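# Align the red-taped fader's knob with its tape mark

## Task

Find the fader that has red tape next to it and slide its knob until it sits level with the mark on that tape, then release the knob. None of the other faders may be moved.

## Robot and tools

Robot: two arms, left_arm and right_arm, each ending in a two-finger gripper with a wrist camera. They face each other across a table. Scene frame: origin at the table centre, table surface at z = +0.020 m, +z up, left_arm's base on the +y side (base near (-0.061, +0.422, +0.109)), right_arm's base near (+0.029, -0.553, +0.120). The names left and right do not match image sides.

Gripper axes: fingers extend along the gripper's +x and close along its y. The reported end_effector_position is the point between the finger pads, about 3 to 4 cm short of the fingertips.

The 14-number row (used by both motion tools): seven numbers for left_arm, then seven for right_arm, always all 14 even if one arm is idle. Per arm: dx, dy, dz, rx, ry, rz, opening. The first six are an offset, not a pose, expressed in that gripper's own axes. Scale: 1.0 equals 0.6 m of travel or 180 degrees of turn; range -1 to 1. rx, ry, rz form a single rotation vector. Opening is absolute, not an offset: +1 is fully open (0.088 m), about -0.80 is where empty fingers touch, and anything lower closes no further. Allow about 0.5 s for a full close.

execute_actions(actions): a list of actions run in sequence. Each action is a table of at most 15 rows, one row per 1/30 s control step; if fewer than 15 rows are given, the final row repeats to fill the action. Every row's offset is taken from the gripper pose measured when that action began (for a call's first action, the last pose reported in a result), never from the row before. An empty list simply returns the current state and images.

move(target, speed, blocking): target is one 14-number row, offsets counted from the pose in the latest result that reported one. Each gripper travels a straight line toward its goal; both arms finish together, in 0.5 to 10 s (cut off at 10 s). speed is the top linear speed in m/s, 0.002 to 0.5, default 0.25; turning is capped at twice that value in rad/s. The opening is applied at the start. Paths ignore obstacles and the other arm; grippers can lag, drift, or briefly exceed speed near full reach. Faster moves and targets set deeper past a contact press harder. The result adds a move: line giving the ending (done, off_target, moving, held, fault), any limits (paced = command clipped; held = some steps blocked, after which motion can surge) and each gripper's remaining distance. If only one arm is named, the other finished fine. With blocking=false the result comes after 0.5 s while motion continues; check with wait(0), and call wait or stop before sending new actions or moves.

wait(seconds): 0 to 10; lets time pass with each arm holding its last command; returns early when a running move ends.

stop(): brakes a running move; braking needs distance, more at speed. Fingers are not stopped.

zoom_image(camera, region): camera is cam_low, cam_left_wrist or cam_right_wrist (each 504x504); region [x0, y0, x1, y1] in pixels from the top-left, no larger than 504 by 504.

read_manual(section): returns the URDF licence texts ("licences"); no motion.

finished_scene(scene): ends the scene given by number once the last command has settled; irreversible. The knob must already be aligned and released.

Controller behaviour: each control step the commanded pose is limited to 70 mm and 16 degrees from the measured pose, then damped IK drives the joints, favouring position over orientation. A distant target therefore needs several actions; after an action the arm continues at most to its last clipped pose. Hand target lines show where each gripper is currently being driven. Joint friction can leave the gripper short or slightly tilted, and tiny commands may produce no motion, so read the pose after each move and correct tilt. Reported positions get less accurate at long reach. A pose unreachable line means the clearance check altered or blocked that arm's command. For an arm meant to stay still, send the offset back to its desired pose in the first call of a reply and zeros afterwards, with its intended opening every time.

Results: each arm's gripper position (m), orientation quat_wxyz and velocities, joint positions (last value is finger opening in metres), joint torques, and grip_measured on the same scale as the commanded opening. To hold something, command an opening clearly below grip_measured; the gap sets the squeeze. Readings may be off by about 1 mm. Pad force tops out near 34 N; snapping shut fast can press harder.

Cameras come with calibration (K, distortion, T_world_to_cam) usable for projecting scene points; actual poses may differ by a few degrees and millimetres.

Avoid: knocking anything off the table (fails the task), bumping the non-target faders, arm-to-arm contact, and pushing hard. Joint load limits (N m): waist 18.2, shoulder 22.5, elbow 22.4, wrist pitch 5.92, wrist yaw 5.9, wrist roll 5.54; hitting one causes a TORQUE FAULT that freezes the arm 10 s and drops the rest of the call. Sustained loads heat motors: MOTOR HOT warns from 50 °C; at 95 °C an OVER-TEMPERATURE FAULT holds the arm, and without cooling it may lose power and go limp. Loose objects can occasionally be nudged by outside disturbances. For the fader, approach gently, slide the knob slowly along its track, then open and lift clear.

Each tool is called after "Request:" as name(argument=value, ...) on one line, values as JSON.

## Session

Request:
execute_actions(actions=[])

Scene clock: 0.00 s.
left_arm: end_effector_position=(-0.2890, +0.1722, +0.1240) grip_measured=+0.844 end_effector_quat_wxyz=(+0.810, -0.292, +0.420, -0.287) end_effector_velocity=(-0.001, -0.000, +0.001) end_effector_angular_velocity=(-0.006, -0.002, -0.008) | right_arm: end_effector_position=(-0.0860, -0.2600, +0.4428) grip_measured=+0.831 end_effector_quat_wxyz=(+0.562, +0.025, -0.013, +0.827) end_effector_velocity=(-0.000, -0.000, -0.005) end_effector_angular_velocity=(-0.023, -0.002, +0.005)
Joint positions: left_arm=[-0.753  2.14   1.168 -0.849 -1.013 -2.845  0.08 ] | right_arm=[-0.007  0.845  0.644  0.256 -0.004  0.007  0.08 ]
Joint velocities: left_arm=[-0.002 -0.002 -0.002  0.007 -0.007  0.007 -0.   ] | right_arm=[-0.002 -0.002 -0.002 -0.022 -0.007  0.007 -0.   ]
Joint torques (N m, as the arm reports them, + toward a larger angle): no reading
Heat: left arm: hottest shoulder 32 °C (+0.0 °C/min); right arm: hottest elbow 32 °C (+0.0 °C/min).
Hand target (left_arm): -0.289, +0.172, +0.124; +0.810, -0.292, +0.420, -0.287
Hand target (right_arm): -0.086, -0.260, +0.443; +0.562, +0.025, -0.013, +0.827

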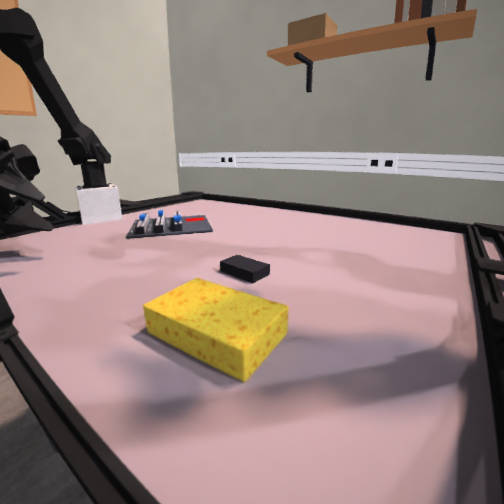

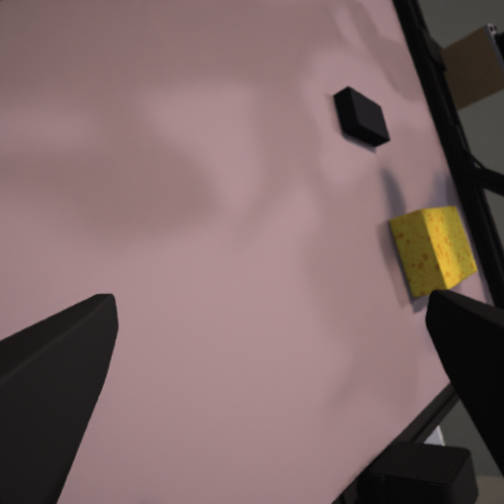

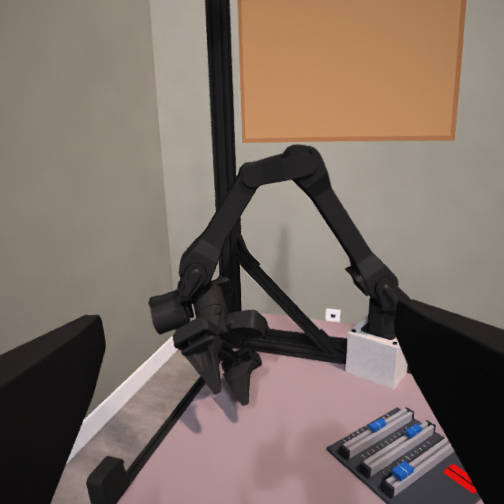

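Request:
move(target=[0.169,-0.02,0.418,0.199,0.269,0.199,0.3,0,0,0,0,0,0,0.83])

Request:
zoom_image(camera="cam_low", region=[110,170,230,250])

Scene clock: 4.77 s.
left_arm: end_effector_position=(-0.0284, +0.1527, +0.1988) grip_measured=+0.300 end_effector_quat_wxyz=(+0.670, +0.237, +0.664, -0.234) end_effector_velocity=(-0.000, -0.004, +0.001) end_effector_angular_velocity=(-0.013, +0.006, +0.010) | right_arm: end_effector_position=(-0.0860, -0.2600, +0.4429) grip_measured=+0.830 end_effector_quat_wxyz=(+0.562, +0.025, -0.013, +0.827) end_effector_velocity=(-0.002, -0.001, -0.002) end_effector_angular_velocity=(+0.001, -0.023, +0.009)
Joint positions: left_arm=[ 0.487  1.596  1.117 -1.092 -0.01  -0.776  0.054] | right_arm=[-0.007  0.845  0.644  0.257 -0.004  0.007  0.08 ]
Joint velocities: left_arm=[ 0.002  0.002  0.007  0.007  0.007 -0.007 -0.   ] | right_arm=[ 0.002 -0.002 -0.002 -0.007 -0.007 -0.022 -0.   ]
Joint torques (N m, as the arm reports them, + toward a larger angle): left_arm=[ 0.32 -5.79  6.99  0.28  0.05  0.05] | right_arm=[-0.07 -2.75  7.83  2.    0.    0.  ]
Heat: left arm: hottest shoulder 33 °C (+0.0 °C/min); right arm: hottest elbow 33 °C (+0.0 °C/min).
Hand target (left_arm): -0.028, +0.151, +0.199; +0.669, +0.237, +0.665, -0.234
Hand target (right_arm): -0.086, -0.260, +0.443; +0.562, +0.025, -0.013, +0.827
Off the commanded pose (left_arm): 0.003 m, 1 deg.
Off the commanded pose (right_arm): 0.000 m, 0 deg.
move: done
camera_calibration (this result's frames):
cam_left_wrist: T_world_to_cam=[[-0.618782, -0.785234, 0.0227235, 0.102875], [-0.726089, 0.582737, 0.364984, -0.155209], [-0.299839, 0.209346, -0.930737, 0.218077], [0, 0, 0, 1]] pos_world=[0.0163496, 0.125573, 0.257283]
cam_right_wrist: T_world_to_cam=[[0.951913, 0.303587, -0.041183, 0.177005], [0.0397499, -0.255673, -0.965946, 0.396457], [-0.303778, 0.91786, -0.255446, 0.403644], [0, 0, 0, 1]] pos_world=[-0.0616343, -0.322862, 0.493355]

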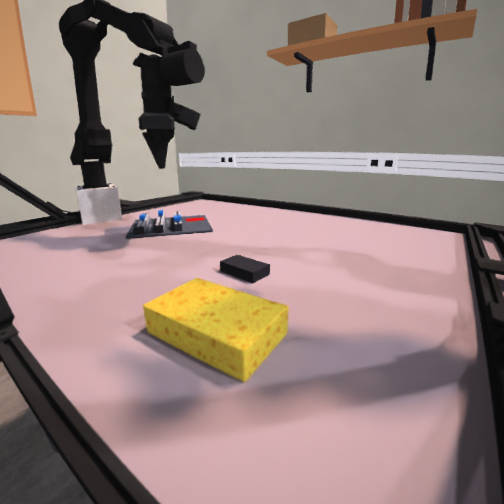

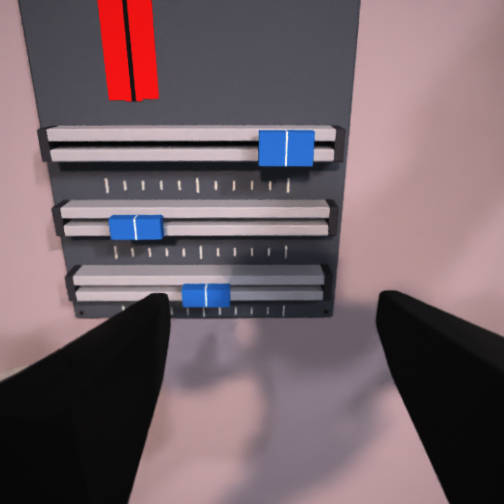

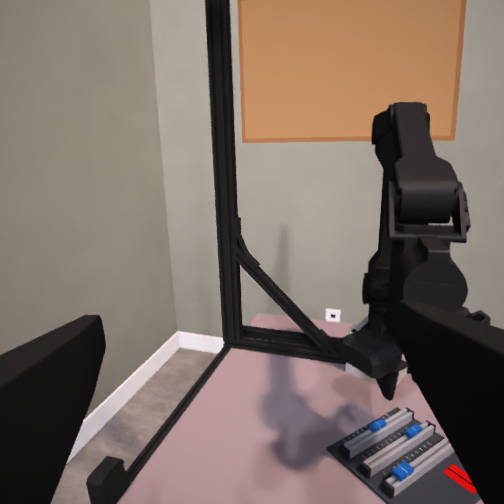

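Region (110, 170, 230, 250) of cam_low's 504x504 image, scaled by 4.200, with more detail than that image has.

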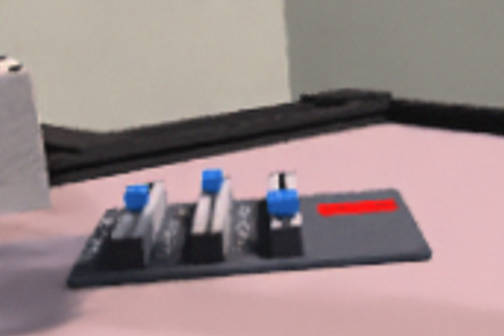

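Request:
move(target=[0.15,-0.024,0.044,0,0,0,0.3,0,0,0,0,0,0,0.83])

Request:
zoom_image(camera="cam_low", region=[110,170,230,250])

Scene clock: 6.43 s.
left_arm: end_effector_position=(-0.0174, +0.1241, +0.1116) grip_measured=+0.300 end_effector_quat_wxyz=(+0.671, +0.235, +0.662, -0.237) end_effector_velocity=(-0.000, +0.003, -0.003) end_effector_angular_velocity=(+0.018, -0.005, +0.005) | right_arm: end_effector_position=(-0.0860, -0.2600, +0.4431) grip_measured=+0.830 end_effector_quat_wxyz=(+0.562, +0.025, -0.013, +0.827) end_effector_velocity=(-0.002, -0.001, -0.002) end_effector_angular_velocity=(-0.004, -0.011, +0.019)
Joint positions: left_arm=[ 0.513  1.833  1.014 -0.743 -0.01  -0.75   0.054] | right_arm=[-0.007  0.845  0.644  0.257 -0.004  0.007  0.08 ]
Joint velocities: left_arm=[-0.002  0.007 -0.002 -0.007 -0.007 -0.007 -0.   ] | right_arm=[-0.002 -0.002 -0.002 -0.007 -0.022 -0.007 -0.   ]
Joint torques (N m, as the arm reports them, + toward a larger angle): left_arm=[ 0.23 -6.89  4.9   0.51 -0.04  0.11] | right_arm=[-0.06 -2.75  7.83  2.01  0.    0.  ]
Heat: left arm: hottest shoulder 33 °C (+9.3 °C/min); right arm: hottest elbow 34 °C (+18.7 °C/min).
Hand target (left_arm): -0.017, +0.126, +0.109; +0.670, +0.238, +0.663, -0.234
Hand target (right_arm): -0.086, -0.260, +0.443; +0.562, +0.025, -0.013, +0.827
Off the commanded pose (left_arm): 0.003 m, 1 deg.
Off the commanded pose (right_arm): 0.000 m, 0 deg.
move: done
camera_calibration (this result's frames):
cam_left_wrist: T_world_to_cam=[[-0.619711, -0.784299, 0.0288689, 0.0883483], [-0.72587, 0.586756, 0.35893, -0.0985968], [-0.298447, 0.201478, -0.932918, 0.147426], [0, 0, 0, 1]] pos_world=[0.0271808, 0.0974407, 0.170375]
cam_right_wrist: T_world_to_cam=[[0.951907, 0.303602, -0.0412074, 0.177026], [0.0396158, -0.25533, -0.966042, 0.396749], [-0.303814, 0.91795, -0.255078, 0.403555], [0, 0, 0, 1]] pos_world=[-0.0616242, -0.322888, 0.493509]

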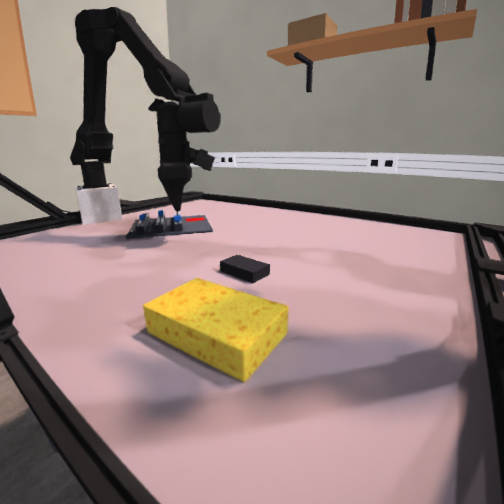

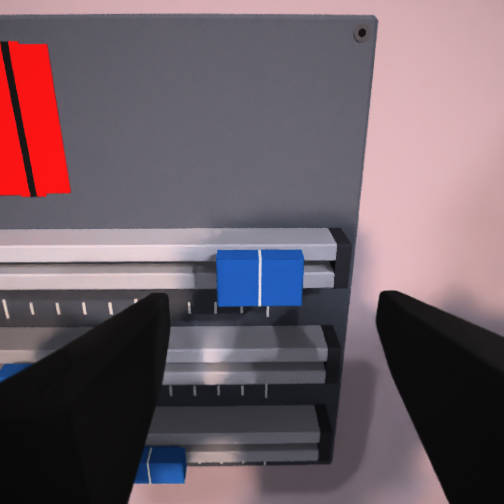

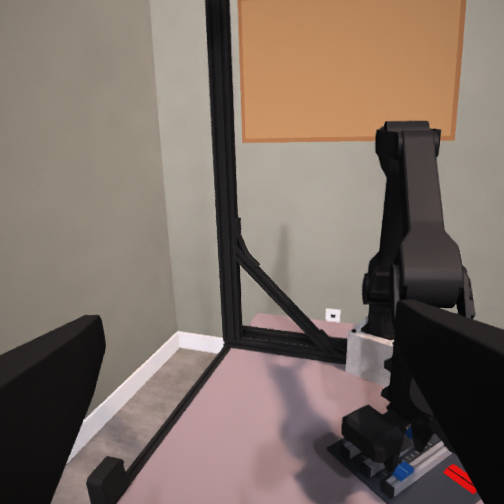

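Region (110, 170, 230, 250) of cam_low's 504x504 image, scaled by 4.200, with more detail than that image has.

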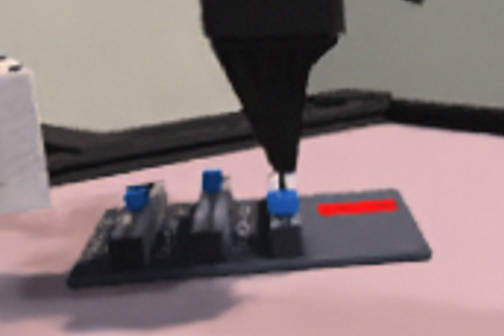

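Request:
execute_actions(actions=[[[0.048,0.002,0,0,0,0,0.3,0,0,0,0,0,0,0.83]],[[0,0,0,0,0,0,0.3,0,0,0,0,0,0,0.83]]])

Request:
move(target=[0,0.14,0,0,0,0,0.3,0,0,0,0,0,0,0.83], speed=0.07)

Scene clock: 8.20 s.
left_arm: end_effector_position=(-0.0173, +0.1230, +0.0855) grip_measured=+0.300 end_effector_quat_wxyz=(+0.672, +0.232, +0.660, -0.240) end_effector_velocity=(+0.004, +0.003, +0.000) end_effector_angular_velocity=(+0.010, -0.020, +0.025) | right_arm: end_effector_position=(-0.0860, -0.2600, +0.4431) grip_measured=+0.830 end_effector_quat_wxyz=(+0.562, +0.025, -0.013, +0.827) end_effector_velocity=(+0.002, +0.000, -0.003) end_effector_angular_velocity=(-0.019, +0.001, -0.009)
Joint positions: left_arm=[ 0.513  1.892  0.967 -0.628 -0.01  -0.749  0.054] | right_arm=[-0.007  0.845  0.644  0.257 -0.004  0.007  0.08 ]
Joint velocities: left_arm=[ 0.002 -0.002 -0.002 -0.007 -0.022 -0.022  0.   ] | right_arm=[-0.002 -0.002  0.002 -0.022  0.007  0.007 -0.   ]
Joint torques (N m, as the arm reports them, + toward a larger angle): left_arm=[ 0.11 -8.13  4.93  0.39 -0.1   0.  ] | right_arm=[-0.05 -2.75  7.84  2.    0.01  0.  ]
Heat: left arm: hottest shoulder 33 °C (+7.3 °C/min); right arm: hottest elbow 34 °C (+14.6 °C/min).
Hand target (left_arm): -0.017, +0.123, +0.086; +0.672, +0.232, +0.661, -0.240
Hand target (right_arm): -0.086, -0.260, +0.443; +0.562, +0.025, -0.013, +0.827
Off the commanded pose (left_arm): 0.000 m, 0 deg.
Off the commanded pose (right_arm): 0.000 m, 0 deg.
camera_calibration (this result's frames):
cam_left_wrist: T_world_to_cam=[[-0.620349, -0.783549, 0.0349086, 0.0876823], [-0.72586, 0.590399, 0.352926, -0.0883865], [-0.297145, 0.193598, -0.935, 0.124559], [0, 0, 0, 1]] pos_world=[0.0272494, 0.0967723, 0.144596]
cam_right_wrist: T_world_to_cam=[[0.951907, 0.303602, -0.0412074, 0.177026], [0.0396158, -0.25533, -0.966042, 0.396749], [-0.303814, 0.91795, -0.255078, 0.403555], [0, 0, 0, 1]] pos_world=[-0.0616242, -0.322888, 0.493509]

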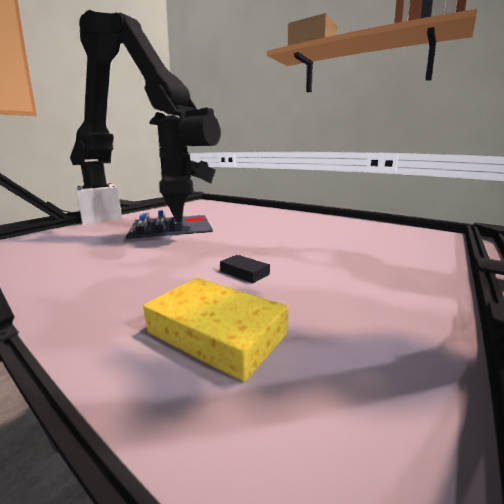

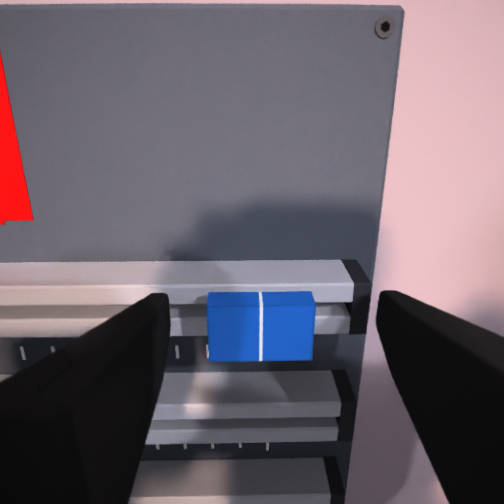

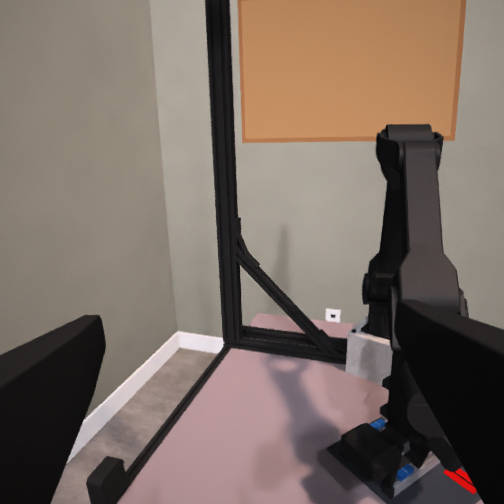

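Scene clock: 9.73 s.
left_arm: end_effector_position=(+0.0348, +0.1872, +0.0838) grip_measured=+0.300 end_effector_quat_wxyz=(+0.671, +0.235, +0.662, -0.239) end_effector_velocity=(-0.000, +0.002, +0.003) end_effector_angular_velocity=(-0.005, +0.006, -0.000) | right_arm: end_effector_position=(-0.0860, -0.2600, +0.4431) grip_measured=+0.830 end_effector_quat_wxyz=(+0.562, +0.025, -0.013, +0.827) end_effector_velocity=(-0.002, -0.001, +0.001) end_effector_angular_velocity=(+0.010, -0.005, +0.019)
Joint positions: left_arm=[ 0.756  1.744  0.759 -0.572 -0.005 -0.504  0.054] | right_arm=[-0.007  0.845  0.644  0.257 -0.004  0.007  0.08 ]
Joint velocities: left_arm=[ 0.007 -0.017 -0.007 -0.007  0.007  0.007 -0.   ] | right_arm=[-0.002 -0.002 -0.002  0.007 -0.022 -0.007 -0.   ]
Joint torques (N m, as the arm reports them, + toward a larger angle): left_arm=[ 0.22 -7.63  4.17  0.44 -0.12  0.06] | right_arm=[-0.05 -2.76  7.84  2.    0.01  0.  ]
Heat: left arm: hottest shoulder 33 °C (+6.2 °C/min); right arm: hottest elbow 34 °C (+12.3 °C/min).
Hand target (left_arm): +0.036, +0.189, +0.085; +0.672, +0.233, +0.660, -0.239
Hand target (right_arm): -0.086, -0.260, +0.443; +0.562, +0.025, -0.013, +0.827
Off the commanded pose (left_arm): 0.002 m, 0 deg.
Off the commanded pose (right_arm): 0.000 m, 0 deg.
move: done
camera_calibration (this result's frames):
cam_left_wrist: T_world_to_cam=[[-0.621799, -0.782518, 0.0321166, 0.170462], [-0.723961, 0.589944, 0.357558, -0.0883305], [-0.298743, 0.199078, -0.933339, 0.124828], [0, 0, 0, 1]] pos_world=[0.0793369, 0.160649, 0.142615]
cam_right_wrist: T_world_to_cam=[[0.951907, 0.303602, -0.0412074, 0.177026], [0.0396158, -0.25533, -0.966042, 0.396749], [-0.303814, 0.91795, -0.255078, 0.403555], [0, 0, 0, 1]] pos_world=[-0.0616242, -0.322888, 0.493509]

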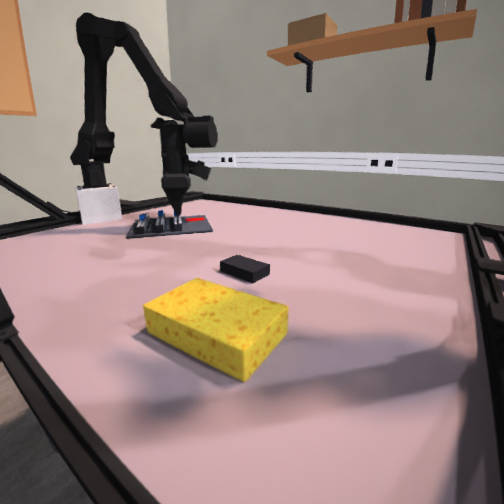

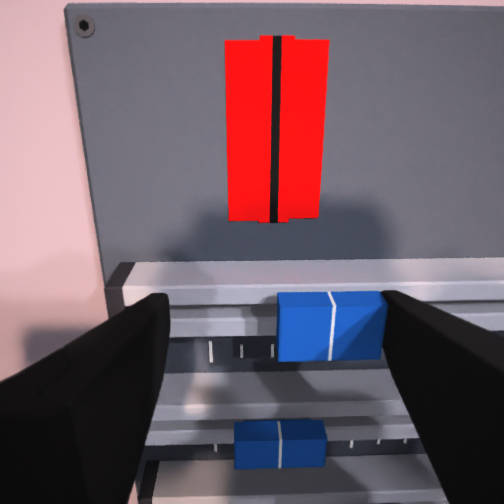

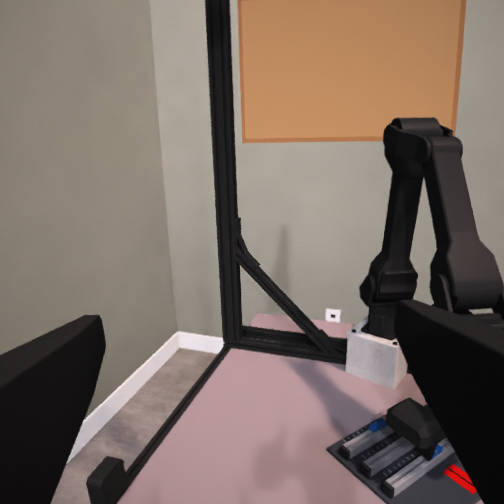

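Request:
execute_actions(actions=[[[0,0,0,0,0,0,-0.24,0,0,0,0,0,0,0.83]],[[0,0,0,0,0,0,-0.24,0,0,0,0,0,0,0.83]]])

Scene clock: 11.17 s.
left_arm: end_effector_position=(+0.0347, +0.1868, +0.0841) grip_measured=-0.239 end_effector_quat_wxyz=(+0.671, +0.233, +0.662, -0.241) end_effector_velocity=(+0.000, +0.000, +0.001) end_effector_angular_velocity=(+0.005, -0.006, +0.020) | right_arm: end_effector_position=(-0.0860, -0.2600, +0.4431) grip_measured=+0.830 end_effector_quat_wxyz=(+0.562, +0.025, -0.013, +0.827) end_effector_velocity=(-0.000, -0.000, -0.004) end_effector_angular_velocity=(-0.014, +0.002, +0.005)
Joint positions: left_arm=[ 0.757  1.742  0.759 -0.571 -0.003 -0.503  0.027] | right_arm=[-0.007  0.845  0.644  0.257 -0.004  0.007  0.08 ]
Joint velocities: left_arm=[-0.002 -0.002  0.002 -0.007 -0.007 -0.022 -0.   ] | right_arm=[-0.002 -0.002 -0.007 -0.007 -0.007  0.007 -0.   ]
Joint torques (N m, as the arm reports them, + toward a larger angle): left_arm=[-0.03 -6.59  4.81  0.39 -0.03 -0.02] | right_arm=[-0.04 -2.76  7.85  2.01  0.    0.01]
Heat: left arm: hottest shoulder 33 °C (+5.4 °C/min); right arm: hottest elbow 34 °C (+10.7 °C/min).
Hand target (left_arm): +0.035, +0.187, +0.084; +0.671, +0.233, +0.662, -0.240
Hand target (right_arm): -0.086, -0.260, +0.443; +0.562, +0.025, -0.013, +0.827
Off the commanded pose (left_arm): 0.000 m, 0 deg.
Off the commanded pose (right_arm): 0.000 m, 0 deg.
camera_calibration (this result's frames):
cam_left_wrist: T_world_to_cam=[[-0.621784, -0.782397, 0.035223, 0.169857], [-0.723492, 0.59103, 0.356712, -0.0883777], [-0.299908, 0.196314, -0.93355, 0.125814], [0, 0, 0, 1]] pos_world=[0.0794061, 0.16043, 0.142996]
cam_right_wrist: T_world_to_cam=[[0.951907, 0.303602, -0.0412074, 0.177026], [0.0396158, -0.25533, -0.966042, 0.396749], [-0.303814, 0.91795, -0.255078, 0.403555], [0, 0, 0, 1]] pos_world=[-0.0616242, -0.322888, 0.493509]

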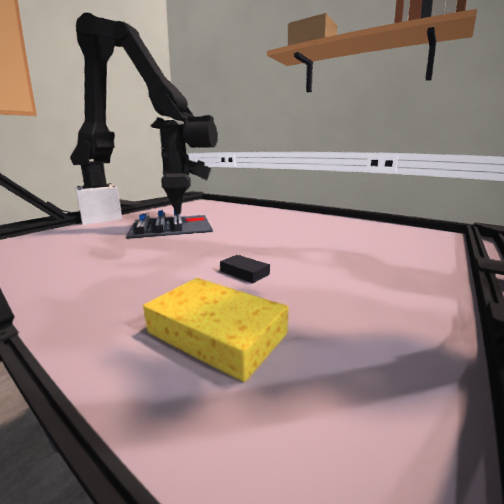

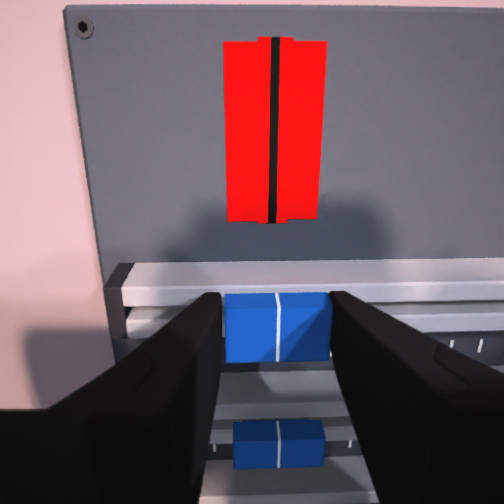

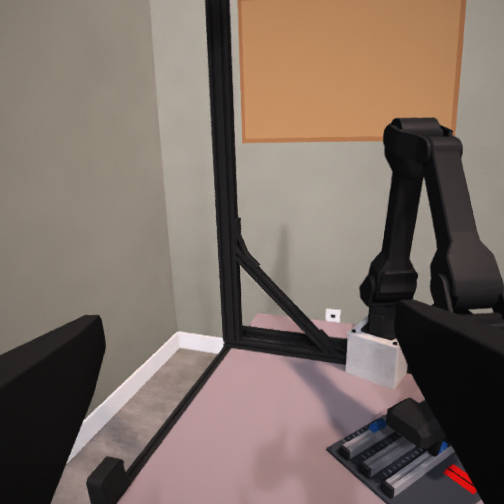

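Request:
execute_actions(actions=[[[0,0,0,0,0,0,0.3,0,0,0,0,0,0,0.83]],[[-0.07,0,0,0,0,0,0.3,0,0,0,0,0,0,0.83]]])

Request:
finished_scene(scene=1)

Scene clock: 13.50 s.
left_arm: end_effector_position=(+0.0336, +0.1897, +0.1229) grip_measured=+0.300 end_effector_quat_wxyz=(+0.668, +0.236, +0.664, -0.237) end_effector_velocity=(-0.003, +0.009, -0.001) end_effector_angular_velocity=(+0.041, +0.009, +0.005) | right_arm: end_effector_position=(-0.0860, -0.2600, +0.4431) grip_measured=+0.830 end_effector_quat_wxyz=(+0.562, +0.025, -0.013, +0.827) end_effector_velocity=(-0.001, -0.001, -0.002) end_effector_angular_velocity=(+0.002, -0.024, +0.013)
Joint positions: left_arm=[ 0.757  1.636  0.83  -0.76  -0.003 -0.504  0.054] | right_arm=[-0.007  0.845  0.644  0.257 -0.004  0.007  0.08 ]
Joint velocities: left_arm=[-0.002  0.002 -0.002 -0.037 -0.007 -0.007 -0.   ] | right_arm=[-0.007 -0.002 -0.002 -0.007 -0.022 -0.022 -0.   ]
Joint torques (N m, as the arm reports them, + toward a larger angle): left_arm=[ 0.1  -7.43  5.96  0.29 -0.05 -0.02] | right_arm=[-0.05 -2.74  7.83  2.    0.    0.  ]
Heat: left arm: hottest shoulder 34 °C (+8.9 °C/min); right arm: hottest elbow 35 °C (+13.3 °C/min).
Hand target (left_arm): +0.035, +0.187, +0.126; +0.671, +0.233, +0.662, -0.240
Hand target (right_arm): -0.086, -0.260, +0.443; +0.562, +0.025, -0.013, +0.827
Off the commanded pose (left_arm): 0.004 m, 1 deg.
Off the commanded pose (right_arm): 0.000 m, 0 deg.
camera_calibration (this result's frames):
cam_left_wrist: T_world_to_cam=[[-0.621342, -0.782988, 0.0293995, 0.170814], [-0.722113, 0.586791, 0.366373, -0.105127], [-0.304117, 0.206413, -0.930004, 0.158849], [0, 0, 0, 1]] pos_world=[0.0785286, 0.162644, 0.181224]
cam_right_wrist: T_world_to_cam=[[0.951907, 0.303602, -0.0412074, 0.177026], [0.0396158, -0.25533, -0.966042, 0.396749], [-0.303814, 0.91795, -0.255078, 0.403555], [0, 0, 0, 1]] pos_world=[-0.0616242, -0.322888, 0.493509]

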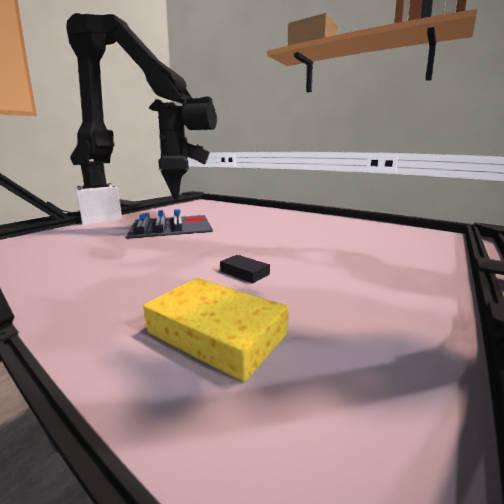

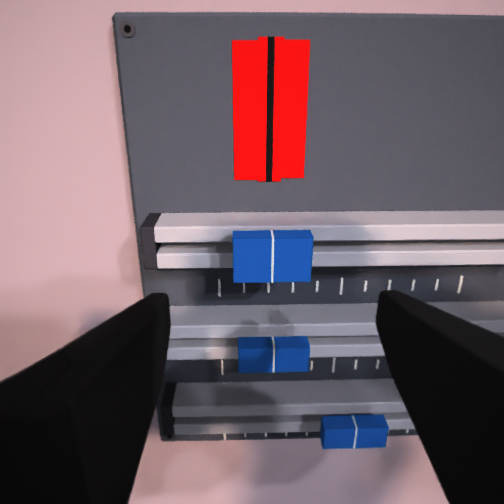

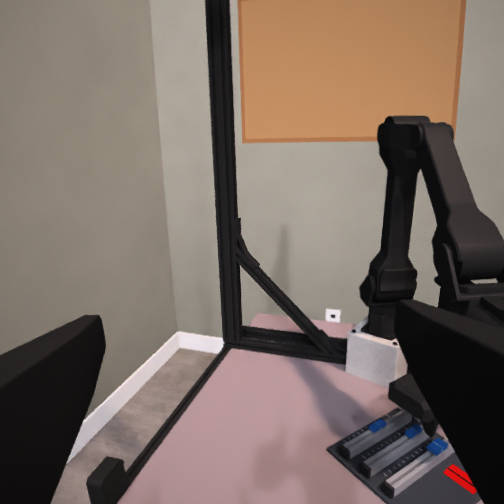

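The scene is finished: the task was done.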